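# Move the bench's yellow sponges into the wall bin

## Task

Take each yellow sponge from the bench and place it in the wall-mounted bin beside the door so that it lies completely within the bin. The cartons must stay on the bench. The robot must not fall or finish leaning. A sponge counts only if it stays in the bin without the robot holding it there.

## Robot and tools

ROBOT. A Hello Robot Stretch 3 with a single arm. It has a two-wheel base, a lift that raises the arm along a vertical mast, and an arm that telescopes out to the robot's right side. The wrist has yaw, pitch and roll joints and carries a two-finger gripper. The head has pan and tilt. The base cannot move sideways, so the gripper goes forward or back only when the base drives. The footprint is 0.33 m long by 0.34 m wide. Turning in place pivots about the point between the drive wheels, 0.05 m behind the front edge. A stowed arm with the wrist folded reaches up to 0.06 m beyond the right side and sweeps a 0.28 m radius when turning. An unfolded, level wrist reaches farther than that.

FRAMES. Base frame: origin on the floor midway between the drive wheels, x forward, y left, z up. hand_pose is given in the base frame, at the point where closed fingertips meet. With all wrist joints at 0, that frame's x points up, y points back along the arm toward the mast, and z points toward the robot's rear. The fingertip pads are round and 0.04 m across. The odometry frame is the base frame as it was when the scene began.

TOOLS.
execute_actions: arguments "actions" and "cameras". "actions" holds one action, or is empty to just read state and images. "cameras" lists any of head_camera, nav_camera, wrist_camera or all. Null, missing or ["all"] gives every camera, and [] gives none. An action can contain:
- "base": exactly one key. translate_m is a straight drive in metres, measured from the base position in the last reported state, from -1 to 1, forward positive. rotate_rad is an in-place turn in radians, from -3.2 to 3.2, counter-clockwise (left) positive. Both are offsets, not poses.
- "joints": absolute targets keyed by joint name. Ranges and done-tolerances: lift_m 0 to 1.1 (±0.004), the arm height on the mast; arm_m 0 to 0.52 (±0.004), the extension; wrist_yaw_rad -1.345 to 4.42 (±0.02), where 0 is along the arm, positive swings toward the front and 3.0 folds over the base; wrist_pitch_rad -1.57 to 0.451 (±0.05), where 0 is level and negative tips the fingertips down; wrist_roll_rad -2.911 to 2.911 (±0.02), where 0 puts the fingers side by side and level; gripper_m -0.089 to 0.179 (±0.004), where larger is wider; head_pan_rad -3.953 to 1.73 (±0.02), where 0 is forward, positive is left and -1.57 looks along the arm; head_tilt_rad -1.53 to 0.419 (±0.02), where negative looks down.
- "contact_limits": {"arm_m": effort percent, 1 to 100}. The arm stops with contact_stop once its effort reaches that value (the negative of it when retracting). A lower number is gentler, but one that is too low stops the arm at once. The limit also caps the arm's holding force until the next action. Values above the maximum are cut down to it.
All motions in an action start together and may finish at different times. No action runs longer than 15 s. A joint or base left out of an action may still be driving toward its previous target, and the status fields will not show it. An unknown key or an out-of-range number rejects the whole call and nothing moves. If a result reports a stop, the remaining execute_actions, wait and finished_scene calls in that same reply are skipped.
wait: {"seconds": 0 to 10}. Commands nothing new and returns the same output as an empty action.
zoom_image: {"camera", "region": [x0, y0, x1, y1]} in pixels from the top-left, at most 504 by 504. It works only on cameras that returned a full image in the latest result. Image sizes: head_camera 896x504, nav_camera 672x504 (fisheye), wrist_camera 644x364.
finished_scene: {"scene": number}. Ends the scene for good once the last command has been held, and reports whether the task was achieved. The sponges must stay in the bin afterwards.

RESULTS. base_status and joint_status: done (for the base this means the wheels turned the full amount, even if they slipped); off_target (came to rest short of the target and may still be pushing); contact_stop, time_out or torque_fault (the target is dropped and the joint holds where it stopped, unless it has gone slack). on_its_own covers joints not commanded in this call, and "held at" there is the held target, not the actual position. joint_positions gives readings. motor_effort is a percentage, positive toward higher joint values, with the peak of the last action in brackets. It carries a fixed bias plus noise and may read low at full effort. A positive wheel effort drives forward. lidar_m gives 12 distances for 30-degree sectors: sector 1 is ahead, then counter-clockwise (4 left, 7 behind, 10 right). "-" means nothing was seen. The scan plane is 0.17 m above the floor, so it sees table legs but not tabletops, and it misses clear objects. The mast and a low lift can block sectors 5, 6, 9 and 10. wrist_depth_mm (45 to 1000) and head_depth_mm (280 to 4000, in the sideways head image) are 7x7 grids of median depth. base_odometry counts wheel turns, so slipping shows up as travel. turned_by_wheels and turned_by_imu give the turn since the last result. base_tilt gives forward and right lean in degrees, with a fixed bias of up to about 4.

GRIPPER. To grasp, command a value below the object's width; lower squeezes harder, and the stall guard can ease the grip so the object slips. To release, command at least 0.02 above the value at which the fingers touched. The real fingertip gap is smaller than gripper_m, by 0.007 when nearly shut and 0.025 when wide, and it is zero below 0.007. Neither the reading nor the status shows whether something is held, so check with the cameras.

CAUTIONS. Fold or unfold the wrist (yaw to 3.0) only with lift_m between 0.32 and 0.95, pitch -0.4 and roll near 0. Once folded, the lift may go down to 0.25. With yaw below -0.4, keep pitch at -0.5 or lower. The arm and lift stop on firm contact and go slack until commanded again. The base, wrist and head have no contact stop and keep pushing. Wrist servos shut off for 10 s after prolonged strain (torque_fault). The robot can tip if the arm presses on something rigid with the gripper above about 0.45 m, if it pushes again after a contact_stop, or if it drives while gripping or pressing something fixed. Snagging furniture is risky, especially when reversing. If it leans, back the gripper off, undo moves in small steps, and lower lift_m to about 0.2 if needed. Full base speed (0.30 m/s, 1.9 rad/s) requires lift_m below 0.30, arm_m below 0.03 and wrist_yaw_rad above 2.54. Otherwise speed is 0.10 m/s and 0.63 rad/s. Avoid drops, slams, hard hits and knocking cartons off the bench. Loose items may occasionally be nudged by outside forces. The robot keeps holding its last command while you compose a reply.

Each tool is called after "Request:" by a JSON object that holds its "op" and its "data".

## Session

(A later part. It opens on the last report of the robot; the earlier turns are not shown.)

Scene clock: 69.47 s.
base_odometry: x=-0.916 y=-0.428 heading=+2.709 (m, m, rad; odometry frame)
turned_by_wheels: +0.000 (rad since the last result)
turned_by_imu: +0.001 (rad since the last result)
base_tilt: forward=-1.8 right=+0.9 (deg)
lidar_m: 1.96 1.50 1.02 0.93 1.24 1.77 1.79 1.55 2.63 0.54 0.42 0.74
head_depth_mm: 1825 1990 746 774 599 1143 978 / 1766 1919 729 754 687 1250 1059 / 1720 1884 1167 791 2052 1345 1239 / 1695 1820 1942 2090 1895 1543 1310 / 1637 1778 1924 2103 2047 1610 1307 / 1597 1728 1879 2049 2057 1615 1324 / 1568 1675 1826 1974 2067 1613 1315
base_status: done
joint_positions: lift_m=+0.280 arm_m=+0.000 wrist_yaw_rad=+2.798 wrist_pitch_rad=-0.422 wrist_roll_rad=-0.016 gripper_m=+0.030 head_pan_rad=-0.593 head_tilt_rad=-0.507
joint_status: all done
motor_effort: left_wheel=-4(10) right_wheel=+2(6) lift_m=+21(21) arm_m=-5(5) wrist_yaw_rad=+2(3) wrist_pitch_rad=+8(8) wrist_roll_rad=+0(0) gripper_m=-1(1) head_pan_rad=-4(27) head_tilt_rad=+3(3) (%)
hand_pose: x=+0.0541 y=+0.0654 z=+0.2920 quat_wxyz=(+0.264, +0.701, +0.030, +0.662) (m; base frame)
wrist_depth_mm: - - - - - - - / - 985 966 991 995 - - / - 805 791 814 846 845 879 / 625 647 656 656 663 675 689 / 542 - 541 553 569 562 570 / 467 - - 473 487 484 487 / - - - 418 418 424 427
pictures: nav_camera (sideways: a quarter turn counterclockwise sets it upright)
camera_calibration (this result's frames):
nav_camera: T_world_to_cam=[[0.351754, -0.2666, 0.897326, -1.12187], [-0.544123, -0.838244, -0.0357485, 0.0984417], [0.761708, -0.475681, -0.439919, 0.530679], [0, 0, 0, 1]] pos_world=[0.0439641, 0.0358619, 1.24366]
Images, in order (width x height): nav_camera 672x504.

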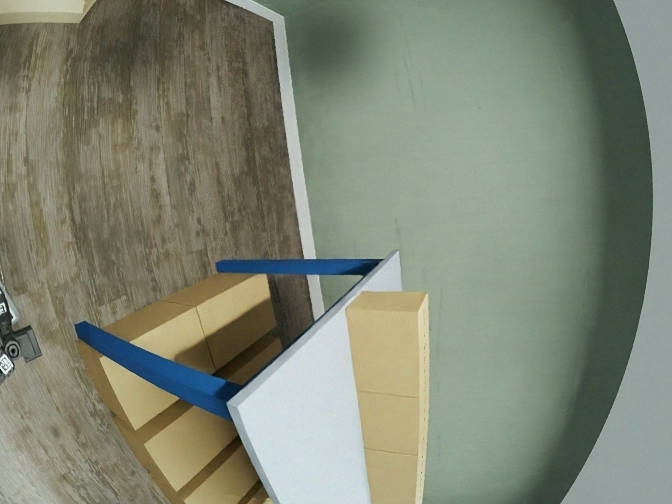

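Request:
{"op": "execute_actions", "data": {"actions": [{"base":{"translate_m":1.0},"joints":{"head_pan_rad":-1.9,"head_tilt_rad":-0.35}}], "cameras": ["nav_camera","head_camera"]}}

Scene clock: 75.40 s.
base_odometry: x=-1.824 y=-0.009 heading=+2.709 (m, m, rad; odometry frame)
turned_by_wheels: +0.000 (rad since the last result)
turned_by_imu: +0.001 (rad since the last result)
base_tilt: forward=-1.9 right=+0.9 (deg)
lidar_m: 1.01 1.15 1.02 0.93 0.83 1.79 2.51 0.73 0.64 0.61 1.14 1.01
head_depth_mm: 3094 3307 3446 654 589 661 1215 / 3126 3309 3207 832 728 665 1215 / 3150 3337 3308 1222 767 666 1222 / 3181 3383 3523 1243 777 669 1220 / 3231 3375 3566 1248 776 671 1230 / 3217 3360 3589 3539 783 660 731 / 2715 2680 2696 2686 2479 1737 1473
base_status: done
joint_positions: lift_m=+0.280 arm_m=+0.000 wrist_yaw_rad=+2.798 wrist_pitch_rad=-0.422 wrist_roll_rad=-0.016 gripper_m=+0.030 head_pan_rad=-1.893 head_tilt_rad=-0.359
joint_status: all done
motor_effort: left_wheel=-4(10) right_wheel=+2(6) lift_m=+21(21) arm_m=-5(5) wrist_yaw_rad=+3(2) wrist_pitch_rad=+7(8) wrist_roll_rad=+0(1) gripper_m=+0(0) head_pan_rad=-4(41) head_tilt_rad=+4(14) (%)
hand_pose: x=+0.0541 y=+0.0654 z=+0.2920 quat_wxyz=(+0.264, +0.701, +0.030, +0.662) (m; base frame)
wrist_depth_mm: - 921 985 983 980 953 983 / - 912 - - - - - / - 805 811 841 812 852 847 / 612 661 658 667 651 680 686 / 545 - 546 553 567 560 562 / 466 - - 471 481 480 489 / - - - 414 421 423 429
pictures: head_camera (sideways: a quarter turn clockwise sets it upright), nav_camera (sideways: a quarter turn counterclockwise sets it upright)
camera_calibration (this result's frames):
head_camera: T_world_to_cam=[[0.109593, 0.291302, -0.950333, 1.25605], [0.961102, -0.274912, 0.026567, -0.041185], [-0.253519, -0.916279, -0.3101, 0.361102], [0, 0, 0, 1]] pos_world=[-0.00652502, -0.0463427, 1.30674]
nav_camera: T_world_to_cam=[[-0.119564, -0.280812, 0.952286, -1.19072], [-0.954869, 0.295208, -0.0328365, 0.0971628], [-0.271901, -0.913234, -0.303435, 0.359369], [0, 0, 0, 1]] pos_world=[0.0481231, -0.0348653, 1.24615]
Images, in order (width x height): head_camera 896x504, nav_camera 672x504.

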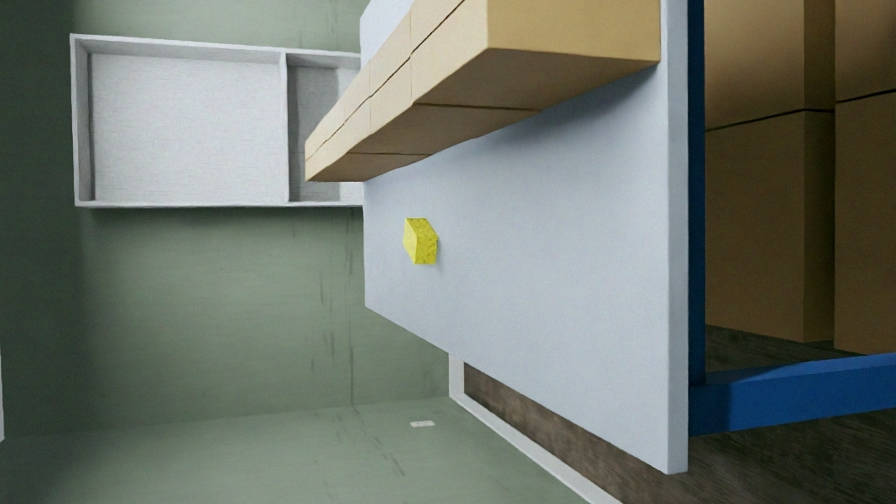

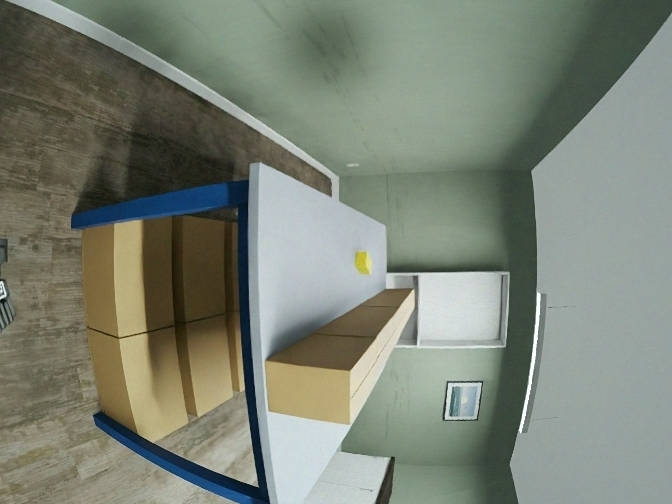

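Request:
{"op": "execute_actions", "data": {"actions": [{"base":{"translate_m":0.67}}], "cameras": []}}

Request:
{"op": "execute_actions", "data": {"actions": [{"base":{"rotate_rad":-1.87},"joints":{"head_pan_rad":-0.3,"head_tilt_rad":-0.6}}], "cameras": ["nav_camera"]}}

Request:
{"op": "execute_actions", "data": {"actions": [{"base":{"translate_m":1.0},"joints":{"head_pan_rad":-0.9,"head_tilt_rad":-0.5}}], "cameras": ["head_camera"]}}

Scene clock: 86.87 s.
base_odometry: x=-2.433 y=+0.272 heading=+2.709 (m, m, rad; odometry frame)
turned_by_wheels: +0.000 (rad since the last result)
turned_by_imu: +0.000 (rad since the last result)
base_tilt: forward=-1.9 right=+0.9 (deg)
lidar_m: 0.37 0.44 0.82 0.82 0.97 1.21 1.47 0.90 0.93 0.69 0.42 0.37
head_depth_mm: 3314 3500 3676 1612 2063 1517 1359 / 3304 3518 3600 3404 2234 1777 1471 / 3360 3568 3764 3865 2544 1865 1453 / 3343 3541 3753 - 2528 1859 1471 / 2635 2597 2537 2488 2320 1867 1458 / 1456 1449 1440 1418 1404 1382 1342 / 1006 1002 998 995 989 975 967
base_status: done
joint_positions: lift_m=+0.280 arm_m=+0.000 wrist_yaw_rad=+2.798 wrist_pitch_rad=-0.422 wrist_roll_rad=-0.016 gripper_m=+0.030 head_pan_rad=-1.893 head_tilt_rad=-0.359
joint_status: not commanded
motor_effort: left_wheel=-3(9) right_wheel=+1(6) lift_m=+21(21) arm_m=-5(5) wrist_yaw_rad=+2(3) wrist_pitch_rad=+8(8) wrist_roll_rad=+0(0) gripper_m=-1(1) head_pan_rad=-3(3) head_tilt_rad=+4(4) (%)
hand_pose: x=+0.0541 y=+0.0654 z=+0.2920 quat_wxyz=(+0.264, +0.701, +0.030, +0.662) (m; base frame)
wrist_depth_mm: - 791 786 802 787 652 432 / - 861 861 866 867 661 430 / - 799 790 825 838 641 429 / 610 659 663 655 656 618 423 / 543 - 549 561 566 545 424 / 468 - - 475 493 483 401 / - - - 416 417 427 404
pictures: none
No camera images: the call's "cameras" was empty. Leave "cameras" out to get every camera's image.

Scene clock: 89.23 s.
base_odometry: x=-2.433 y=+0.272 heading=+0.839 (m, m, rad; odometry frame)
turned_by_wheels: -1.870 (rad since the last result)
turned_by_imu: -1.897 (rad since the last result)
base_tilt: forward=-1.8 right=+0.9 (deg)
lidar_m: 1.41 0.52 0.38 0.37 0.39 0.53 0.82 0.85 1.17 1.78 1.19 0.90
head_depth_mm: 3675 1338 1030 1808 1442 1395 1223 / 3594 1564 1039 1004 1180 1359 1227 / 3404 1784 1307 1909 1552 1419 1236 / 3369 2045 3354 2129 1782 1489 1245 / 3215 3498 3385 2443 1851 1478 1243 / 3201 3544 3666 2448 1850 1488 1250 / 3125 3340 3452 2496 1882 1499 1247
base_status: done
joint_positions: lift_m=+0.280 arm_m=+0.000 wrist_yaw_rad=+2.798 wrist_pitch_rad=-0.422 wrist_roll_rad=-0.016 gripper_m=+0.030 head_pan_rad=-0.307 head_tilt_rad=-0.593
joint_status: all done
motor_effort: left_wheel=+3(12) right_wheel=-2(6) lift_m=+21(21) arm_m=-5(5) wrist_yaw_rad=+2(3) wrist_pitch_rad=+8(8) wrist_roll_rad=+1(0) gripper_m=-1(1) head_pan_rad=+3(42) head_tilt_rad=-2(18) (%)
hand_pose: x=+0.0541 y=+0.0654 z=+0.2920 quat_wxyz=(+0.264, +0.701, +0.030, +0.662) (m; base frame)
wrist_depth_mm: - 350 375 406 437 472 521 / - 382 409 442 482 533 592 / - 417 452 484 549 592 661 / 421 461 496 544 602 651 679 / 451 - 521 553 566 558 568 / 467 - - 472 487 483 485 / - - - 416 416 423 425
pictures: nav_camera (sideways: a quarter turn counterclockwise sets it upright)
camera_calibration (this result's frames):
nav_camera: T_world_to_cam=[[0.484894, -0.179543, 0.855945, -1.06871], [-0.288745, -0.956687, -0.0370998, 0.0986391], [0.825532, -0.229161, -0.515734, 0.62894], [0, 0, 0, 1]] pos_world=[0.0274832, 0.0466156, 1.24278]
Images, in order (width x height): nav_camera 672x504.

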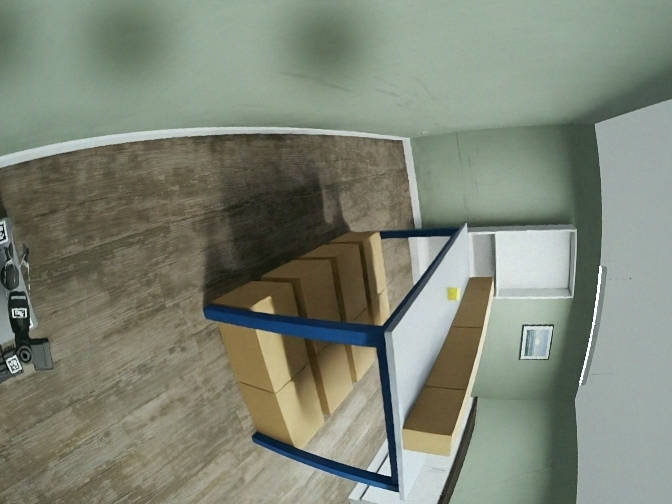

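Scene clock: 94.40 s.
base_odometry: x=-1.765 y=+1.016 heading=+0.839 (m, m, rad; odometry frame)
turned_by_wheels: +0.000 (rad since the last result)
turned_by_imu: +0.001 (rad since the last result)
base_tilt: forward=-1.8 right=+0.9 (deg)
lidar_m: 1.37 0.51 0.38 0.36 0.38 0.52 1.48 1.82 0.43 0.42 0.43 0.59
head_depth_mm: 2994 3049 816 819 600 518 1080 / 3168 3329 885 838 602 1185 1030 / 3471 3535 953 840 608 1307 1033 / 3639 - 1033 812 668 1273 1062 / 3342 3483 1134 857 1500 1271 1094 / 3043 3174 1238 863 1633 1313 1221 / 2789 2907 1393 978 2067 1359 1326
base_status: done
joint_positions: lift_m=+0.280 arm_m=+0.000 wrist_yaw_rad=+2.798 wrist_pitch_rad=-0.422 wrist_roll_rad=-0.016 gripper_m=+0.030 head_pan_rad=-0.893 head_tilt_rad=-0.507
joint_status: all done
motor_effort: left_wheel=+2(13) right_wheel=-3(5) lift_m=+21(21) arm_m=-5(5) wrist_yaw_rad=+2(2) wrist_pitch_rad=+8(8) wrist_roll_rad=+0(0) gripper_m=-1(1) head_pan_rad=-4(38) head_tilt_rad=+3(10) (%)
hand_pose: x=+0.0541 y=+0.0654 z=+0.2920 quat_wxyz=(+0.264, +0.701, +0.030, +0.662) (m; base frame)
wrist_depth_mm: - 347 371 396 426 466 510 / - 376 404 435 473 516 571 / - 417 446 478 532 590 636 / 421 456 494 534 578 644 681 / 443 - 511 545 568 564 564 / 470 - - 476 484 484 494 / - - - 420 420 419 422
pictures: head_camera (sideways: a quarter turn clockwise sets it upright)
camera_calibration (this result's frames):
head_camera: T_world_to_cam=[[-0.271413, 0.355813, -0.894278, 1.18522], [0.75337, 0.656785, 0.0326724, -0.0478607], [0.598973, -0.664854, -0.446319, 0.533171], [0, 0, 0, 1]] pos_world=[0.0383855, -0.0358012, 1.29944]
Images, in order (width x height): head_camera 896x504.

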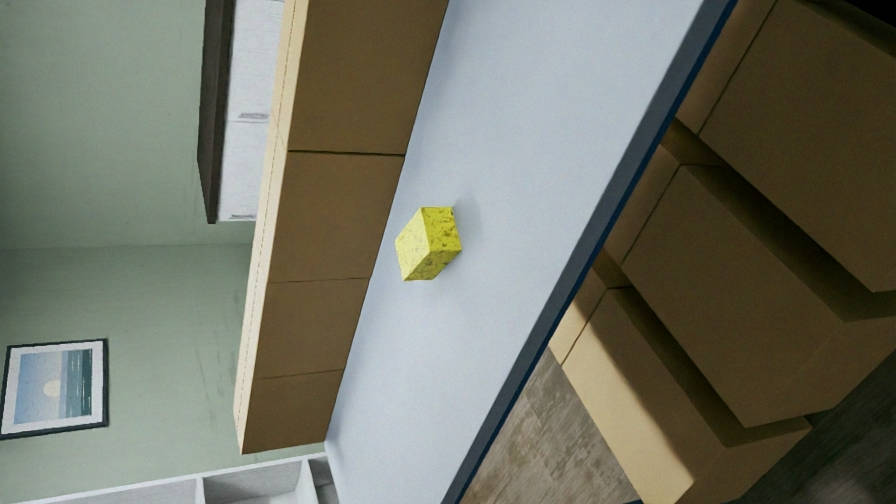

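Request:
{"op": "execute_actions", "data": {"actions": [{"base":{"translate_m":0.405},"joints":{"head_pan_rad":-1.3,"head_tilt_rad":-0.6,"lift_m":1.04,"wrist_yaw_rad":1.12}}], "cameras": []}}

Request:
{"op": "execute_actions", "data": {"actions": [{"joints":{"arm_m":0.39,"wrist_pitch_rad":-0.55,"gripper_m":0.15}}], "cameras": ["head_camera","wrist_camera"]}}

Scene clock: 104.33 s.
base_odometry: x=-1.494 y=+1.317 heading=+0.839 (m, m, rad; odometry frame)
turned_by_wheels: +0.000 (rad since the last result)
turned_by_imu: +0.000 (rad since the last result)
base_tilt: forward=-1.8 right=+0.9 (deg)
lidar_m: 1.35 0.51 0.37 0.36 0.38 0.52 1.46 0.59 0.44 0.42 0.45 0.60
head_depth_mm: 2717 2608 749 706 536 - - / 2833 2529 776 708 541 - - / 2894 2602 798 694 - - 1069 / 2965 2698 832 794 - - 981 / 3032 2793 871 762 - 1286 982 / 3212 2957 896 731 613 1187 1038 / 3306 3523 927 737 635 1156 1044
base_status: done
joint_positions: lift_m=+1.040 arm_m=+0.000 wrist_yaw_rad=+1.123 wrist_pitch_rad=-0.422 wrist_roll_rad=-0.016 gripper_m=+0.030 head_pan_rad=-1.293 head_tilt_rad=-0.593
joint_status: all done
motor_effort: left_wheel=+3(12) right_wheel=-2(5) lift_m=+36(39) arm_m=-5(5) wrist_yaw_rad=-4(6) wrist_pitch_rad=+8(8) wrist_roll_rad=+1(0) gripper_m=+0(0) head_pan_rad=-4(31) head_tilt_rad=-2(12) (%)
hand_pose: x=+0.1803 y=-0.2425 z=+1.0514 quat_wxyz=(+0.669, +0.491, -0.501, +0.246) (m; base frame)
wrist_depth_mm: - - - - 864 674 525 / - - - 738 694 663 527 / - - - 886 525 529 518 / - - - - 441 425 433 / - - - - 392 354 357 / - - - - - 308 305 / - - - - 905 873 265
pictures: none
No camera images: the call's "cameras" was empty. Leave "cameras" out to get every camera's image.

Scene clock: 108.40 s.
base_odometry: x=-1.494 y=+1.317 heading=+0.839 (m, m, rad; odometry frame)
turned_by_wheels: +0.000 (rad since the last result)
turned_by_imu: +0.000 (rad since the last result)
base_tilt: forward=-1.8 right=+1.0 (deg)
lidar_m: 1.36 0.51 0.37 0.36 0.38 0.52 1.46 0.59 0.44 0.42 0.45 0.60
head_depth_mm: 2722 2800 - 705 536 1097 970 / 2774 2552 781 707 538 1135 974 / 2890 2597 794 658 543 1239 1100 / 2988 2751 828 689 565 1175 976 / 3083 2776 864 726 589 1184 985 / 3125 2867 897 729 614 1219 1011 / 3321 3511 924 735 1339 1189 1043
base_status: not commanded
joint_positions: lift_m=+1.040 arm_m=+0.390 wrist_yaw_rad=+1.120 wrist_pitch_rad=-0.561 wrist_roll_rad=-0.016 gripper_m=+0.150 head_pan_rad=-1.293 head_tilt_rad=-0.593
joint_status: all done
motor_effort: left_wheel=+2(2) right_wheel=-2(2) lift_m=+37(36) arm_m=+4(5) wrist_yaw_rad=-1(4) wrist_pitch_rad=+4(7) wrist_roll_rad=+0(0) gripper_m=+0(81) head_pan_rad=-4(4) head_tilt_rad=-2(2) (%)
hand_pose: x=+0.1624 y=-0.6236 z=+1.0217 quat_wxyz=(+0.684, +0.525, -0.466, +0.199) (m; base frame)
wrist_depth_mm: - 584 588 539 352 250 194 / - 464 471 472 368 262 203 / - 391 394 395 372 274 210 / 349 328 336 335 334 285 218 / 294 292 287 289 291 285 225 / 260 - 256 216 252 - 232 / 228 229 230 192 222 234 229
pictures: head_camera (sideways: a quarter turn clockwise sets it upright), wrist_camera
camera_calibration (this result's frames):
head_camera: T_world_to_cam=[[-0.131896, 0.50572, -0.852555, 1.12995], [0.950562, 0.308453, 0.0359105, -0.0532753], [0.281134, -0.80567, -0.521402, 0.632805], [0, 0, 0, 1]] pos_world=[0.0217746, -0.0451744, 1.29521]
wrist_camera: T_world_to_cam=[[-0.394109, -0.918925, 0.0159493, -0.517903], [-0.661855, 0.27173, -0.698649, 1.01721], [0.637672, -0.2859, -0.715287, 0.616493], [0, 0, 0, 1]] pos_world=[0.0760139, -0.576066, 1.1599]
Images, in order (width x height): head_camera 896x504, wrist_camera 644x364.

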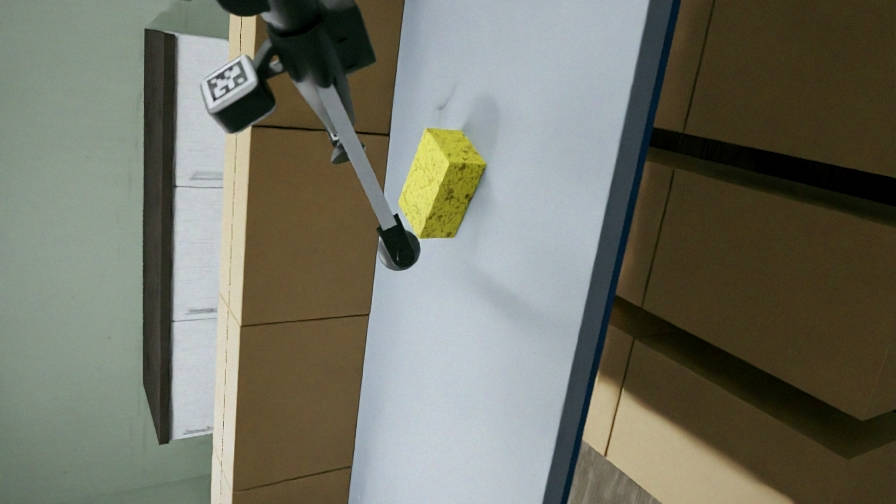

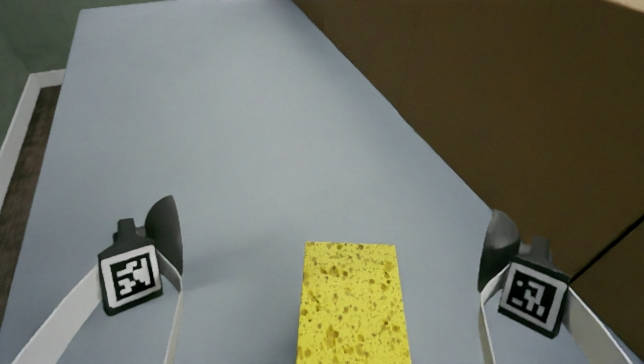

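Request:
{"op": "execute_actions", "data": {"actions": [{"base":{"translate_m":-0.022},"joints":{"lift_m":0.964,"arm_m":0.398}}], "cameras": ["wrist_camera"]}}

Request:
{"op": "execute_actions", "data": {"actions": [{"joints":{"gripper_m":0.025}}], "cameras": ["wrist_camera"]}}

Request:
{"op": "execute_actions", "data": {"actions": [{"joints":{"lift_m":1.0}}], "cameras": ["wrist_camera"]}}

Scene clock: 111.60 s.
base_odometry: x=-1.509 y=+1.301 heading=+0.840 (m, m, rad; odometry frame)
turned_by_wheels: +0.000 (rad since the last result)
turned_by_imu: +0.000 (rad since the last result)
base_tilt: forward=-1.8 right=+0.9 (deg)
lidar_m: 1.35 0.51 0.37 0.36 0.37 0.52 1.47 0.59 0.43 0.42 0.46 0.60
head_depth_mm: 2721 2840 736 670 535 1097 967 / 2844 2540 760 679 539 1130 973 / 2910 2606 802 662 543 1282 1060 / 2952 2705 831 695 564 1176 1001 / 3019 2814 865 726 587 1181 988 / 3147 2897 893 727 614 1226 989 / 3261 3527 926 734 1335 1193 1040
base_status: done
joint_positions: lift_m=+0.964 arm_m=+0.398 wrist_yaw_rad=+1.120 wrist_pitch_rad=-0.561 wrist_roll_rad=-0.016 gripper_m=+0.150 head_pan_rad=-1.293 head_tilt_rad=-0.593
joint_status: all done
motor_effort: left_wheel=+2(3) right_wheel=-2(5) lift_m=+21(32) arm_m=+3(2) wrist_yaw_rad=+0(2) wrist_pitch_rad=+4(4) wrist_roll_rad=+0(0) gripper_m=+0(0) head_pan_rad=-3(4) head_tilt_rad=-2(2) (%)
hand_pose: x=+0.1623 y=-0.6316 z=+0.9463 quat_wxyz=(+0.684, +0.525, -0.466, +0.199) (m; base frame)
wrist_depth_mm: 422 410 412 413 333 240 188 / 318 323 321 324 316 251 194 / 263 266 267 271 272 258 202 / 225 227 227 167 225 233 209 / 197 202 198 146 196 207 204 / 179 - 172 129 170 - 180 / 154 158 154 135 153 160 161
pictures: wrist_camera
camera_calibration (this result's frames):
wrist_camera: T_world_to_cam=[[-0.394101, -0.918929, 0.0159243, -0.52403], [-0.662204, 0.271899, -0.698253, 0.966377], [0.637315, -0.285727, -0.715674, 0.56081], [0, 0, 0, 1]] pos_world=[0.0760046, -0.584065, 1.08448]
Images, in order (width x height): wrist_camera 644x364.

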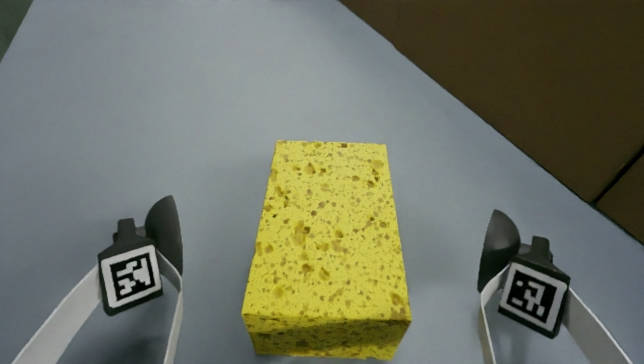

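Scene clock: 113.33 s.
base_odometry: x=-1.509 y=+1.301 heading=+0.840 (m, m, rad; odometry frame)
turned_by_wheels: +0.000 (rad since the last result)
turned_by_imu: +0.000 (rad since the last result)
base_tilt: forward=-1.8 right=+1.0 (deg)
lidar_m: 1.36 0.51 0.37 0.36 0.37 0.52 1.46 0.59 0.44 0.42 0.46 0.60
head_depth_mm: 2718 2859 735 673 536 1101 973 / 2810 2505 760 679 540 1135 973 / 2901 2622 800 662 544 1274 1060 / 2947 2689 828 689 566 1176 1006 / 3062 2785 863 724 588 1178 985 / 3114 2891 897 729 616 1218 986 / 3286 3497 928 731 1340 1189 1043
base_status: not commanded
joint_positions: lift_m=+0.964 arm_m=+0.398 wrist_yaw_rad=+1.120 wrist_pitch_rad=-0.561 wrist_roll_rad=-0.016 gripper_m=+0.026 head_pan_rad=-1.293 head_tilt_rad=-0.593
joint_status: all done
motor_effort: left_wheel=+2(2) right_wheel=-2(2) lift_m=+21(21) arm_m=+4(3) wrist_yaw_rad=-1(0) wrist_pitch_rad=+4(4) wrist_roll_rad=+0(0) gripper_m=-17(90) head_pan_rad=-4(4) head_tilt_rad=-2(2) (%)
hand_pose: x=+0.1623 y=-0.6316 z=+0.9463 quat_wxyz=(+0.684, +0.525, -0.466, +0.199) (m; base frame)
wrist_depth_mm: 421 407 408 414 333 240 187 / 320 322 324 329 318 251 195 / 263 267 269 271 271 256 202 / 225 228 228 165 224 233 209 / 198 198 196 145 149 203 202 / 175 175 134 129 129 179 180 / 158 158 155 134 153 160 161
pictures: wrist_camera
camera_calibration (this result's frames):
wrist_camera: T_world_to_cam=[[-0.394105, -0.918927, 0.0159261, -0.524031], [-0.662203, 0.271901, -0.698253, 0.966377], [0.637313, -0.285731, -0.715674, 0.560808], [0, 0, 0, 1]] pos_world=[0.0760045, -0.584065, 1.08448]
Images, in order (width x height): wrist_camera 644x364.

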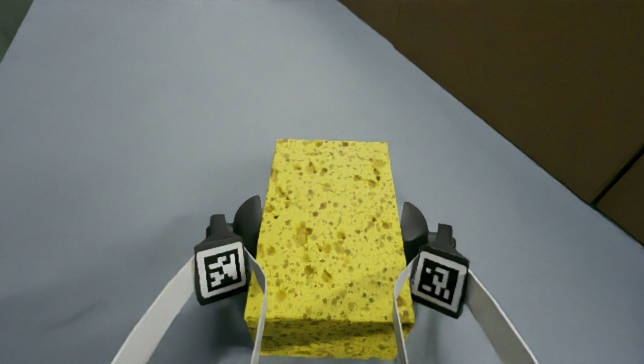

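Scene clock: 114.47 s.
base_odometry: x=-1.509 y=+1.301 heading=+0.840 (m, m, rad; odometry frame)
turned_by_wheels: +0.000 (rad since the last result)
turned_by_imu: +0.000 (rad since the last result)
base_tilt: forward=-1.9 right=+1.0 (deg)
lidar_m: 1.36 0.51 0.37 0.36 0.38 0.52 1.47 0.59 0.44 0.42 0.46 0.60
head_depth_mm: 2724 2826 728 675 535 1104 969 / 2802 2516 784 709 540 1135 972 / 2882 2588 793 653 544 1279 1064 / 2938 2687 826 686 563 1174 1003 / 3086 2778 867 723 589 1180 987 / 3180 2904 895 731 615 1223 992 / 3262 3537 927 735 1334 1191 1045
base_status: not commanded
joint_positions: lift_m=+1.000 arm_m=+0.398 wrist_yaw_rad=+1.120 wrist_pitch_rad=-0.563 wrist_roll_rad=-0.016 gripper_m=+0.026 head_pan_rad=-1.293 head_tilt_rad=-0.593
joint_status: all done
motor_effort: left_wheel=+2(2) right_wheel=-2(2) lift_m=+37(38) arm_m=+3(3) wrist_yaw_rad=+0(0) wrist_pitch_rad=+4(4) wrist_roll_rad=+0(0) gripper_m=-17(18) head_pan_rad=-4(3) head_tilt_rad=-2(2) (%)
hand_pose: x=+0.1621 y=-0.6315 z=+0.9813 quat_wxyz=(+0.684, +0.526, -0.465, +0.199) (m; base frame)
wrist_depth_mm: - 493 489 473 334 242 188 / 403 386 387 401 355 251 194 / 318 323 324 326 328 265 201 / 273 274 275 164 272 265 209 / 237 238 239 145 150 244 221 / 211 212 135 129 130 216 212 / 190 191 188 133 186 194 195
pictures: wrist_camera
camera_calibration (this result's frames):
wrist_camera: T_world_to_cam=[[-0.394081, -0.918939, 0.0158591, -0.524524], [-0.66311, 0.272338, -0.697221, 0.990108], [0.636385, -0.285278, -0.716681, 0.587483], [0, 0, 0, 1]] pos_world=[0.0759804, -0.584053, 1.11968]
Images, in order (width x height): wrist_camera 644x364.

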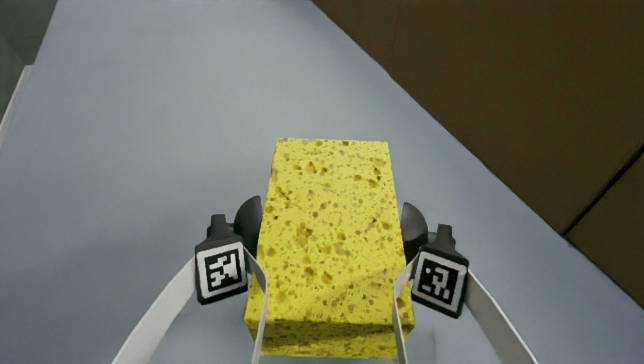

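Request:
{"op": "execute_actions", "data": {"actions": [{"base":{"translate_m":-0.35},"joints":{"arm_m":0.0,"wrist_yaw_rad":1.6,"wrist_pitch_rad":-0.4}}], "cameras": ["nav_camera"]}}

Request:
{"op": "execute_actions", "data": {"actions": [{"base":{"translate_m":-0.70},"joints":{"wrist_yaw_rad":2.7,"lift_m":0.28,"head_pan_rad":0,"head_tilt_rad":-0.7}}], "cameras": ["wrist_camera"]}}

Request:
{"op": "execute_actions", "data": {"actions": [{"base":{"rotate_rad":-1.455}}], "cameras": ["nav_camera"]}}

Request:
{"op": "execute_actions", "data": {"actions": [{"base":{"translate_m":1.0}}], "cameras": ["nav_camera"]}}

Scene clock: 120.60 s.
base_odometry: x=-1.743 y=+1.040 heading=+0.840 (m, m, rad; odometry frame)
turned_by_wheels: +0.000 (rad since the last result)
turned_by_imu: +0.000 (rad since the last result)
base_tilt: forward=-1.8 right=+1.0 (deg)
lidar_m: 1.37 0.51 0.38 0.36 0.38 0.52 1.48 1.84 0.43 0.42 0.45 0.60
head_depth_mm: 2718 2926 742 702 555 1100 - / 2781 2942 767 708 537 1134 - / 2899 2595 797 718 543 1254 - / 2970 2681 834 721 565 - - / 3064 2799 863 725 579 - - / 3178 2896 895 728 615 1259 964 / 3272 3010 918 735 660 1229 -
base_status: done
joint_positions: lift_m=+1.000 arm_m=+0.000 wrist_yaw_rad=+1.599 wrist_pitch_rad=-0.426 wrist_roll_rad=-0.016 gripper_m=+0.026 head_pan_rad=-1.293 head_tilt_rad=-0.593
joint_status: all done
motor_effort: left_wheel=+3(4) right_wheel=-2(5) lift_m=+37(37) arm_m=-5(3) wrist_yaw_rad=+1(4) wrist_pitch_rad=+9(9) wrist_roll_rad=+0(0) gripper_m=-16(17) head_pan_rad=-3(3) head_tilt_rad=-2(2) (%)
hand_pose: x=+0.2020 y=-0.1391 z=+1.0106 quat_wxyz=(+0.592, +0.597, -0.370, +0.396) (m; base frame)
wrist_depth_mm: 562 771 - - - 908 803 / 573 790 - - - 640 599 / 578 783 - - - - 451 / 592 832 - 165 - - 374 / 583 831 - 145 150 - 393 / 596 806 135 129 129 - 991 / 617 802 - 134 875 860 886
pictures: nav_camera (sideways: a quarter turn counterclockwise sets it upright)
camera_calibration (this result's frames):
nav_camera: T_world_to_cam=[[0.11792, -0.503308, 0.856024, -1.06657], [-0.957111, -0.287337, -0.0370977, 0.102713], [0.264639, -0.814935, -0.515604, 0.632191], [0, 0, 0, 1]] pos_world=[0.056776, 0.0078934, 1.24278]
Images, in order (width x height): nav_camera 672x504.

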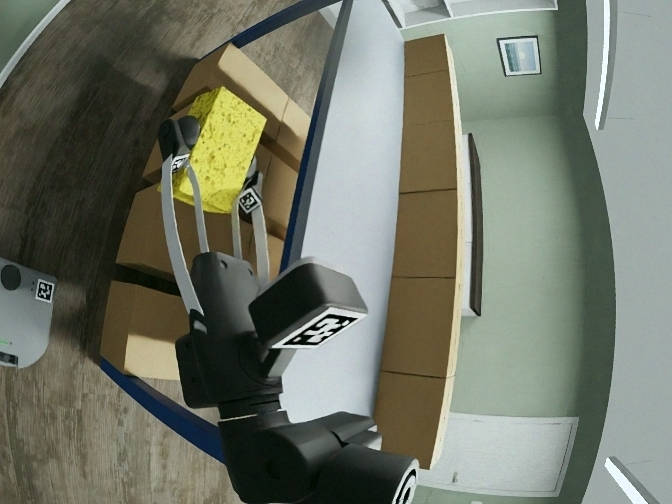

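Scene clock: 128.87 s.
base_odometry: x=-2.210 y=+0.519 heading=+0.840 (m, m, rad; odometry frame)
turned_by_wheels: +0.000 (rad since the last result)
turned_by_imu: -0.002 (rad since the last result)
base_tilt: forward=-1.8 right=+1.0 (deg)
lidar_m: 1.39 0.52 0.38 0.37 0.38 0.53 1.15 1.19 1.36 3.34 0.64 0.62
head_depth_mm: 2975 1596 2721 1660 1426 1329 1170 / 2970 3359 2655 2015 1646 1376 1168 / 3021 3314 2835 2085 1659 1380 1173 / 2984 3413 2809 2100 1674 1386 1177 / 2405 2368 2355 2034 1669 1393 1186 / 1385 1389 1383 1372 1354 1293 1160 / 975 977 969 967 961 956 949
base_status: done
joint_positions: lift_m=+0.280 arm_m=+0.000 wrist_yaw_rad=+2.698 wrist_pitch_rad=-0.424 wrist_roll_rad=-0.016 gripper_m=+0.026 head_pan_rad=-0.007 head_tilt_rad=-0.693
joint_status: all done
motor_effort: left_wheel=+2(11) right_wheel=-2(6) lift_m=+21(35) arm_m=-5(6) wrist_yaw_rad=+3(3) wrist_pitch_rad=+8(9) wrist_roll_rad=+0(0) gripper_m=-17(17) head_pan_rad=+3(41) head_tilt_rad=-2(11) (%)
hand_pose: x=+0.0747 y=+0.0567 z=+0.2917 quat_wxyz=(+0.297, +0.702, -0.004, +0.647) (m; base frame)
wrist_depth_mm: 323 352 380 421 462 523 610 / 351 375 416 456 515 587 694 / 383 408 456 480 576 673 772 / - 452 496 165 615 674 689 / - 487 504 145 150 557 568 / - - - 129 130 488 487 / - - - 133 406 419 428
pictures: wrist_camera
camera_calibration (this result's frames):
wrist_camera: T_world_to_cam=[[0.920606, -0.389873, 0.0219769, -0.045621], [-0.223261, -0.57169, -0.78951, 0.305787], [0.320372, 0.721921, -0.613345, 0.281555], [0, 0, 0, 1]] pos_world=[0.0200665, -0.0462321, 0.415114]
Images, in order (width x height): wrist_camera 644x364.

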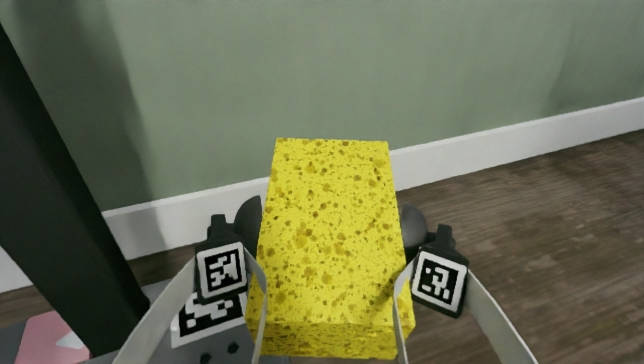

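Scene clock: 131.10 s.
base_odometry: x=-2.210 y=+0.519 heading=-0.615 (m, m, rad; odometry frame)
turned_by_wheels: -1.455 (rad since the last result)
turned_by_imu: -1.476 (rad since the last result)
base_tilt: forward=-1.9 right=+1.0 (deg)
lidar_m: 1.32 0.62 0.67 1.00 0.47 0.37 0.37 0.40 0.60 1.15 1.24 1.36
head_depth_mm: 2718 3004 2756 2062 1645 1364 1169 / 2773 3056 2754 2044 1656 1368 1175 / 2820 3130 2814 2102 1646 1378 1181 / 2851 3180 2814 2074 1662 1384 1185 / 2908 3240 2809 2099 1681 1391 1190 / 2863 2751 2472 1615 1465 1359 1190 / 2825 1141 975 2123 1346 1173 1101
base_status: done
joint_positions: lift_m=+0.280 arm_m=+0.000 wrist_yaw_rad=+2.698 wrist_pitch_rad=-0.424 wrist_roll_rad=-0.016 gripper_m=+0.026 head_pan_rad=-0.007 head_tilt_rad=-0.693
joint_status: not commanded
motor_effort: left_wheel=+3(13) right_wheel=-2(6) lift_m=+21(21) arm_m=-5(5) wrist_yaw_rad=+2(2) wrist_pitch_rad=+8(8) wrist_roll_rad=+0(0) gripper_m=-17(17) head_pan_rad=+4(3) head_tilt_rad=-2(2) (%)
hand_pose: x=+0.0747 y=+0.0567 z=+0.2917 quat_wxyz=(+0.297, +0.702, -0.004, +0.647) (m; base frame)
wrist_depth_mm: 803 - - - 719 633 699 / 832 - - - 709 687 769 / 765 794 818 802 738 769 817 / - 646 661 165 647 667 684 / - 543 547 145 150 558 563 / - - - 129 130 477 489 / - - - 133 396 419 422
pictures: nav_camera (sideways: a quarter turn counterclockwise sets it upright)
camera_calibration (this result's frames):
nav_camera: T_world_to_cam=[[0.599041, -0.0286523, 0.800205, -0.996732], [0.00338787, -0.99926, -0.0383159, 0.0984354], [0.800711, 0.0256638, -0.598501, 0.736772], [0, 0, 0, 1]] pos_world=[0.00680905, 0.0508955, 1.24232]
Images, in order (width x height): nav_camera 672x504.

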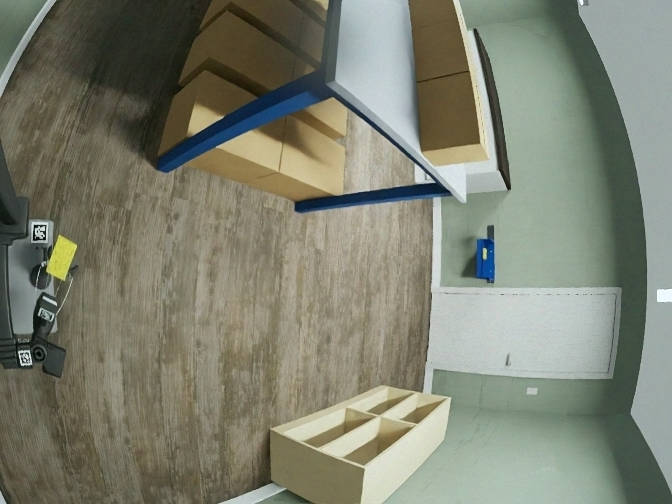

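Scene clock: 136.27 s.
base_odometry: x=-1.393 y=-0.058 heading=-0.615 (m, m, rad; odometry frame)
turned_by_wheels: +0.000 (rad since the last result)
turned_by_imu: +0.001 (rad since the last result)
base_tilt: forward=-1.8 right=+1.0 (deg)
lidar_m: 2.36 0.43 0.40 0.39 0.43 0.62 1.36 1.47 1.28 0.88 1.13 1.58
head_depth_mm: 1945 2131 2404 2050 1630 1370 1168 / 1951 2180 2420 2079 1645 1369 1170 / 1969 2178 2500 2082 1660 1380 1175 / 1994 2184 2490 2095 1670 1378 1178 / 2054 2255 2570 2096 1673 1390 1183 / 2073 2335 2537 2126 1687 1394 1186 / 2106 1998 2125 2142 1699 1402 1193
base_status: done
joint_positions: lift_m=+0.280 arm_m=+0.000 wrist_yaw_rad=+2.698 wrist_pitch_rad=-0.424 wrist_roll_rad=-0.016 gripper_m=+0.026 head_pan_rad=-0.007 head_tilt_rad=-0.693
joint_status: not commanded
motor_effort: left_wheel=+3(12) right_wheel=-2(5) lift_m=+21(21) arm_m=-5(5) wrist_yaw_rad=+3(3) wrist_pitch_rad=+8(8) wrist_roll_rad=+0(0) gripper_m=-17(17) head_pan_rad=+4(3) head_tilt_rad=-2(2) (%)
hand_pose: x=+0.0747 y=+0.0567 z=+0.2917 quat_wxyz=(+0.297, +0.702, -0.004, +0.647) (m; base frame)
wrist_depth_mm: 512 522 551 556 421 - - / 394 412 432 467 469 - - / 416 443 474 493 527 841 852 / - 490 519 166 618 678 681 / - 536 552 145 150 562 574 / - - - 129 130 483 484 / - - - 133 398 423 424
pictures: nav_camera (sideways: a quarter turn counterclockwise sets it upright)
camera_calibration (this result's frames):
nav_camera: T_world_to_cam=[[0.599041, -0.0286513, 0.800205, -0.996732], [0.00338962, -0.99926, -0.0383159, 0.0984354], [0.800711, 0.0256652, -0.598501, 0.736772], [0, 0, 0, 1]] pos_world=[0.00680896, 0.0508955, 1.24232]
Images, in order (width x height): nav_camera 672x504.

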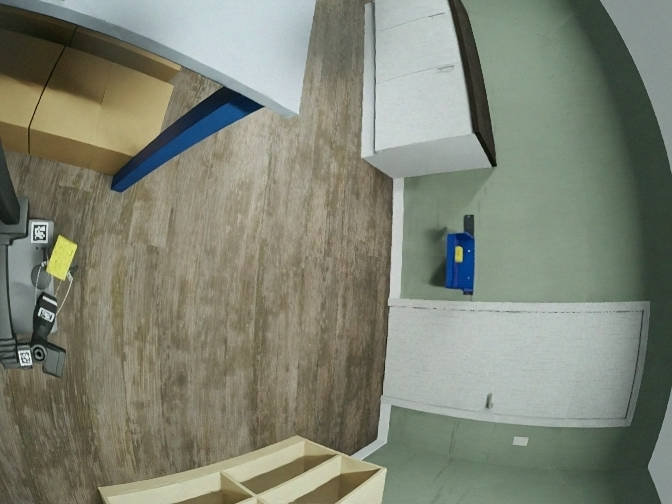

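Request:
{"op": "execute_actions", "data": {"actions": [{"base":{"translate_m":1.0}}], "cameras": []}}

Request:
{"op": "execute_actions", "data": {"actions": [{"base":{"translate_m":0.63}}], "cameras": []}}

Request:
{"op": "execute_actions", "data": {"actions": [{"base":{"rotate_rad":1.46},"joints":{"head_pan_rad":-1.6,"head_tilt_rad":-0.75,"lift_m":0.72,"wrist_yaw_rad":0.3}}], "cameras": ["head_camera"]}}

Scene clock: 142.37 s.
base_odometry: x=-0.576 y=-0.635 heading=-0.615 (m, m, rad; odometry frame)
turned_by_wheels: +0.000 (rad since the last result)
turned_by_imu: +0.001 (rad since the last result)
base_tilt: forward=-1.9 right=+0.9 (deg)
lidar_m: 1.37 1.21 1.32 3.10 0.87 0.74 2.35 1.29 1.01 1.03 1.50 1.40
head_depth_mm: 1103 1237 1394 1574 1660 1363 1164 / 1138 1265 1394 1620 1650 1376 1168 / 1155 1293 1415 1668 1655 1376 1177 / 1173 1312 1429 1713 1661 1381 1182 / 1184 1332 1444 1744 1672 1393 1185 / 1195 1344 1536 1784 1689 1399 1182 / 1233 1378 1569 1772 1692 1395 1187
base_status: done
joint_positions: lift_m=+0.280 arm_m=+0.000 wrist_yaw_rad=+2.698 wrist_pitch_rad=-0.424 wrist_roll_rad=-0.016 gripper_m=+0.026 head_pan_rad=-0.007 head_tilt_rad=-0.693
joint_status: not commanded
motor_effort: left_wheel=+2(12) right_wheel=-2(4) lift_m=+21(21) arm_m=-5(5) wrist_yaw_rad=+2(2) wrist_pitch_rad=+8(8) wrist_roll_rad=+0(0) gripper_m=-17(17) head_pan_rad=+3(3) head_tilt_rad=-2(2) (%)
hand_pose: x=+0.0747 y=+0.0567 z=+0.2917 quat_wxyz=(+0.297, +0.702, -0.004, +0.647) (m; base frame)
wrist_depth_mm: - - - - - - - / - - - - - - - / 791 814 802 817 845 845 859 / - 637 650 165 647 673 692 / - 543 539 144 149 559 571 / - - - 129 130 479 490 / - - - 133 400 419 422
pictures: none
No camera images: the call's "cameras" was empty. Leave "cameras" out to get every camera's image.

Scene clock: 146.17 s.
base_odometry: x=-0.062 y=-0.998 heading=-0.615 (m, m, rad; odometry frame)
turned_by_wheels: +0.000 (rad since the last result)
turned_by_imu: +0.001 (rad since the last result)
base_tilt: forward=-1.8 right=+0.9 (deg)
lidar_m: 0.78 0.84 0.84 1.38 1.66 1.32 1.33 1.37 1.09 1.47 0.96 0.77
head_depth_mm: 604 675 760 863 971 1179 1173 / 613 686 775 884 892 823 1171 / 623 697 785 904 924 1282 1179 / 632 707 799 924 901 1281 1176 / 641 717 817 931 904 1330 1183 / 651 731 830 956 1054 1331 1188 / 660 741 842 982 1175 1362 1191
base_status: done
joint_positions: lift_m=+0.280 arm_m=+0.000 wrist_yaw_rad=+2.698 wrist_pitch_rad=-0.424 wrist_roll_rad=-0.016 gripper_m=+0.026 head_pan_rad=-0.007 head_tilt_rad=-0.693
joint_status: not commanded
motor_effort: left_wheel=+2(12) right_wheel=-2(5) lift_m=+21(21) arm_m=-5(5) wrist_yaw_rad=+2(2) wrist_pitch_rad=+8(8) wrist_roll_rad=+0(0) gripper_m=-17(17) head_pan_rad=+4(3) head_tilt_rad=-2(2) (%)
hand_pose: x=+0.0747 y=+0.0567 z=+0.2917 quat_wxyz=(+0.297, +0.702, -0.004, +0.647) (m; base frame)
wrist_depth_mm: - - - 830 884 898 684 / - - - 955 961 950 698 / 798 806 806 806 849 840 720 / - 642 643 164 641 669 681 / - 541 549 145 150 567 574 / - - - 129 130 487 488 / - - - 133 403 421 424
pictures: none
No camera images: the call's "cameras" was empty. Leave "cameras" out to get every camera's image.

Scene clock: 151.00 s.
base_odometry: x=-0.062 y=-0.998 heading=+0.845 (m, m, rad; odometry frame)
turned_by_wheels: +1.460 (rad since the last result)
turned_by_imu: +1.484 (rad since the last result)
base_tilt: forward=-1.8 right=+1.0 (deg)
lidar_m: 0.84 1.83 1.35 1.32 1.85 1.08 1.11 1.06 0.77 0.78 0.81 0.84
head_depth_mm: 619 690 789 921 1105 1278 1192 / 633 713 813 928 1056 1284 1194 / 635 714 816 928 881 1304 1200 / 636 715 817 934 886 584 1124 / 636 716 823 932 891 1266 1155 / 637 718 824 942 866 1331 1169 / 639 722 826 948 1137 1325 1174
base_status: done
joint_positions: lift_m=+0.720 arm_m=+0.000 wrist_yaw_rad=+0.302 wrist_pitch_rad=-0.424 wrist_roll_rad=-0.016 gripper_m=+0.026 head_pan_rad=-1.593 head_tilt_rad=-0.741
joint_status: all done
motor_effort: left_wheel=-3(9) right_wheel=+1(6) lift_m=+37(39) arm_m=-5(5) wrist_yaw_rad=-3(4) wrist_pitch_rad=+8(8) wrist_roll_rad=+0(0) gripper_m=-17(17) head_pan_rad=-3(42) head_tilt_rad=-2(9) (%)
hand_pose: x=+0.0450 y=-0.3589 z=+0.7311 quat_wxyz=(+0.711, +0.251, -0.655, -0.041) (m; base frame)
wrist_depth_mm: 699 671 579 525 479 445 407 / 734 747 462 548 506 463 429 / 757 836 435 485 531 499 418 / 769 913 403 165 429 433 283 / 790 - 933 145 150 351 517 / 828 951 135 129 130 319 592 / 814 843 820 133 815 768 648
pictures: head_camera (sideways: a quarter turn clockwise sets it upright)
camera_calibration (this result's frames):
head_camera: T_world_to_cam=[[0.0259696, 0.642401, -0.765928, 1.01605], [0.99913, 0.00832907, 0.0408623, -0.060011], [0.0326295, -0.766323, -0.641626, 0.790728], [0, 0, 0, 1]] pos_world=[0.00777121, -0.0462617, 1.28803]
Images, in order (width x height): head_camera 896x504.

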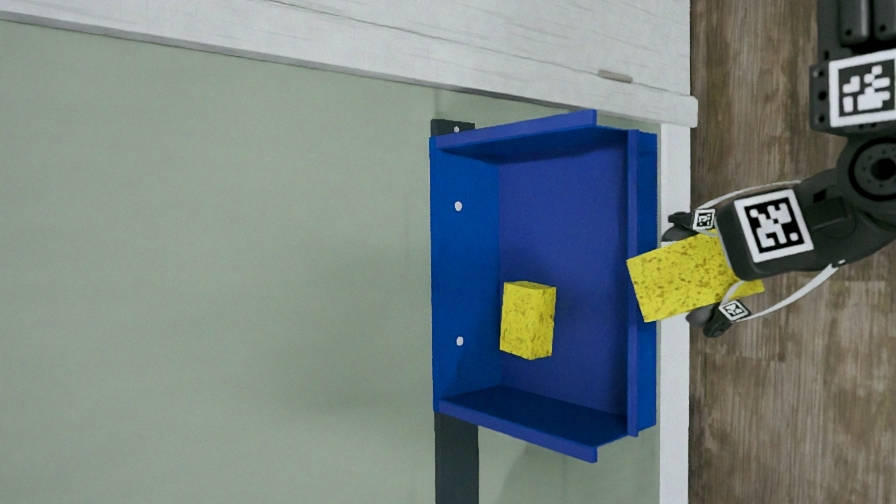

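Request:
{"op": "execute_actions", "data": {"actions": [{"joints":{"wrist_yaw_rad":0.12,"arm_m":0.28,"wrist_pitch_rad":-0.55}}], "cameras": ["wrist_camera"]}}

Request:
{"op": "execute_actions", "data": {"actions": [{"joints":{"lift_m":0.632}}], "cameras": ["wrist_camera","head_camera"]}}

Scene clock: 155.17 s.
base_odometry: x=-0.062 y=-0.998 heading=+0.845 (m, m, rad; odometry frame)
turned_by_wheels: +0.000 (rad since the last result)
turned_by_imu: +0.000 (rad since the last result)
base_tilt: forward=-1.8 right=+1.0 (deg)
lidar_m: 0.84 1.82 1.35 1.32 1.85 1.08 1.11 1.05 0.77 0.78 0.81 0.84
head_depth_mm: 620 691 784 917 1074 - - / 633 713 813 906 1121 1281 1144 / 633 714 817 907 797 1309 1151 / 634 716 816 929 865 1308 1157 / 638 717 820 940 890 1319 1157 / 638 721 822 936 866 1323 1163 / 640 721 825 944 1133 1334 1168
base_status: not commanded
joint_positions: lift_m=+0.720 arm_m=+0.280 wrist_yaw_rad=+0.121 wrist_pitch_rad=-0.563 wrist_roll_rad=-0.016 gripper_m=+0.026 head_pan_rad=-1.593 head_tilt_rad=-0.741
joint_status: all done
motor_effort: left_wheel=-4(3) right_wheel=+2(2) lift_m=+36(36) arm_m=+3(4) wrist_yaw_rad=-2(4) wrist_pitch_rad=+4(8) wrist_roll_rad=+0(1) gripper_m=-16(17) head_pan_rad=-3(4) head_tilt_rad=-3(3) (%)
hand_pose: x=+0.0031 y=-0.6270 z=+0.7013 quat_wxyz=(+0.695, +0.238, -0.660, -0.153) (m; base frame)
wrist_depth_mm: 292 279 262 248 235 224 213 / 282 294 282 265 258 248 234 / 277 332 316 282 276 252 254 / 285 330 316 165 305 257 260 / 293 281 258 145 150 242 176 / 272 274 135 129 130 216 154 / 243 246 242 133 239 219 142
pictures: wrist_camera
camera_calibration (this result's frames):
wrist_camera: T_world_to_cam=[[-0.986071, -0.165566, 0.015854, -0.104437], [-0.129597, 0.705091, -0.697173, 0.957856], [0.10425, -0.689517, -0.716727, 0.237503], [0, 0, 0, 1]] pos_world=[-0.00360667, -0.528905, 0.839673]
Images, in order (width x height): wrist_camera 644x364.

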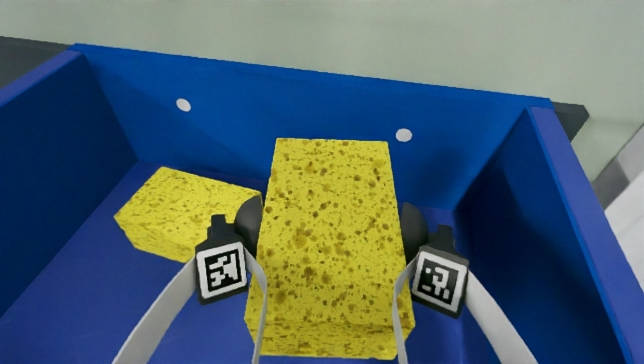

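Scene clock: 156.80 s.
base_odometry: x=-0.062 y=-0.998 heading=+0.845 (m, m, rad; odometry frame)
turned_by_wheels: +0.000 (rad since the last result)
turned_by_imu: +0.000 (rad since the last result)
base_tilt: forward=-1.8 right=+1.0 (deg)
lidar_m: 0.84 1.82 1.35 1.32 1.85 1.08 1.11 1.06 0.77 0.78 0.81 0.85
head_depth_mm: 621 692 788 922 1100 1279 - / 633 711 814 928 1028 1278 1151 / 631 713 815 928 - 1303 1152 / 634 714 820 930 861 1310 1155 / 637 718 822 938 890 1319 1161 / 638 721 822 938 868 1322 1164 / 640 724 831 949 1130 1329 1165
base_status: not commanded
joint_positions: lift_m=+0.632 arm_m=+0.280 wrist_yaw_rad=+0.121 wrist_pitch_rad=-0.563 wrist_roll_rad=-0.016 gripper_m=+0.026 head_pan_rad=-1.593 head_tilt_rad=-0.741
joint_status: all done
motor_effort: left_wheel=-4(3) right_wheel=+1(2) lift_m=+21(34) arm_m=+3(3) wrist_yaw_rad=-1(2) wrist_pitch_rad=+5(5) wrist_roll_rad=+0(0) gripper_m=-16(18) head_pan_rad=-4(4) head_tilt_rad=-3(3) (%)
hand_pose: x=+0.0031 y=-0.6269 z=+0.6138 quat_wxyz=(+0.695, +0.239, -0.660, -0.154) (m; base frame)
wrist_depth_mm: 261 259 244 231 219 208 175 / 270 284 273 260 245 230 169 / 256 204 218 279 271 253 162 / 232 216 215 164 235 233 156 / 203 206 205 145 150 207 151 / 181 182 134 129 129 186 146 / 162 163 161 133 159 166 142
pictures: head_camera (sideways: a quarter turn clockwise sets it upright), wrist_camera
camera_calibration (this result's frames):
head_camera: T_world_to_cam=[[0.0260741, 0.642397, -0.765928, 1.01605], [0.999131, 0.00816661, 0.0408623, -0.060011], [0.0325049, -0.766328, -0.641626, 0.790728], [0, 0, 0, 1]] pos_world=[0.00776369, -0.0462619, 1.28803]
wrist_camera: T_world_to_cam=[[-0.98607, -0.165576, 0.0158258, -0.103035], [-0.129649, 0.705518, -0.696732, 0.896789], [0.104196, -0.689078, -0.717157, 0.175404], [0, 0, 0, 1]] pos_world=[-0.00360812, -0.528894, 0.752244]
Images, in order (width x height): head_camera 896x504, wrist_camera 644x364.

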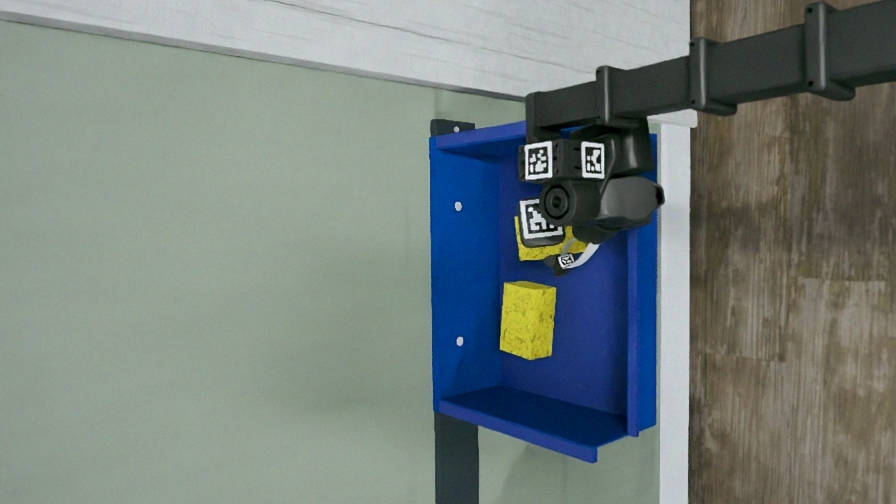

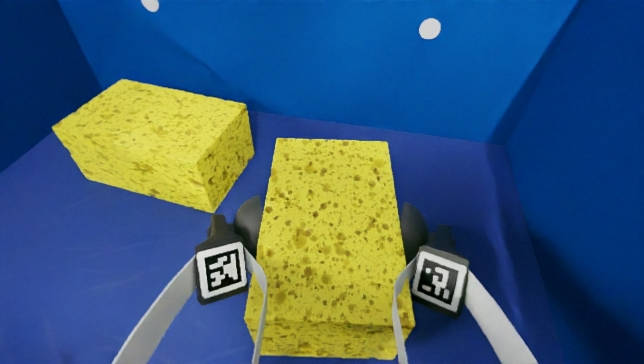

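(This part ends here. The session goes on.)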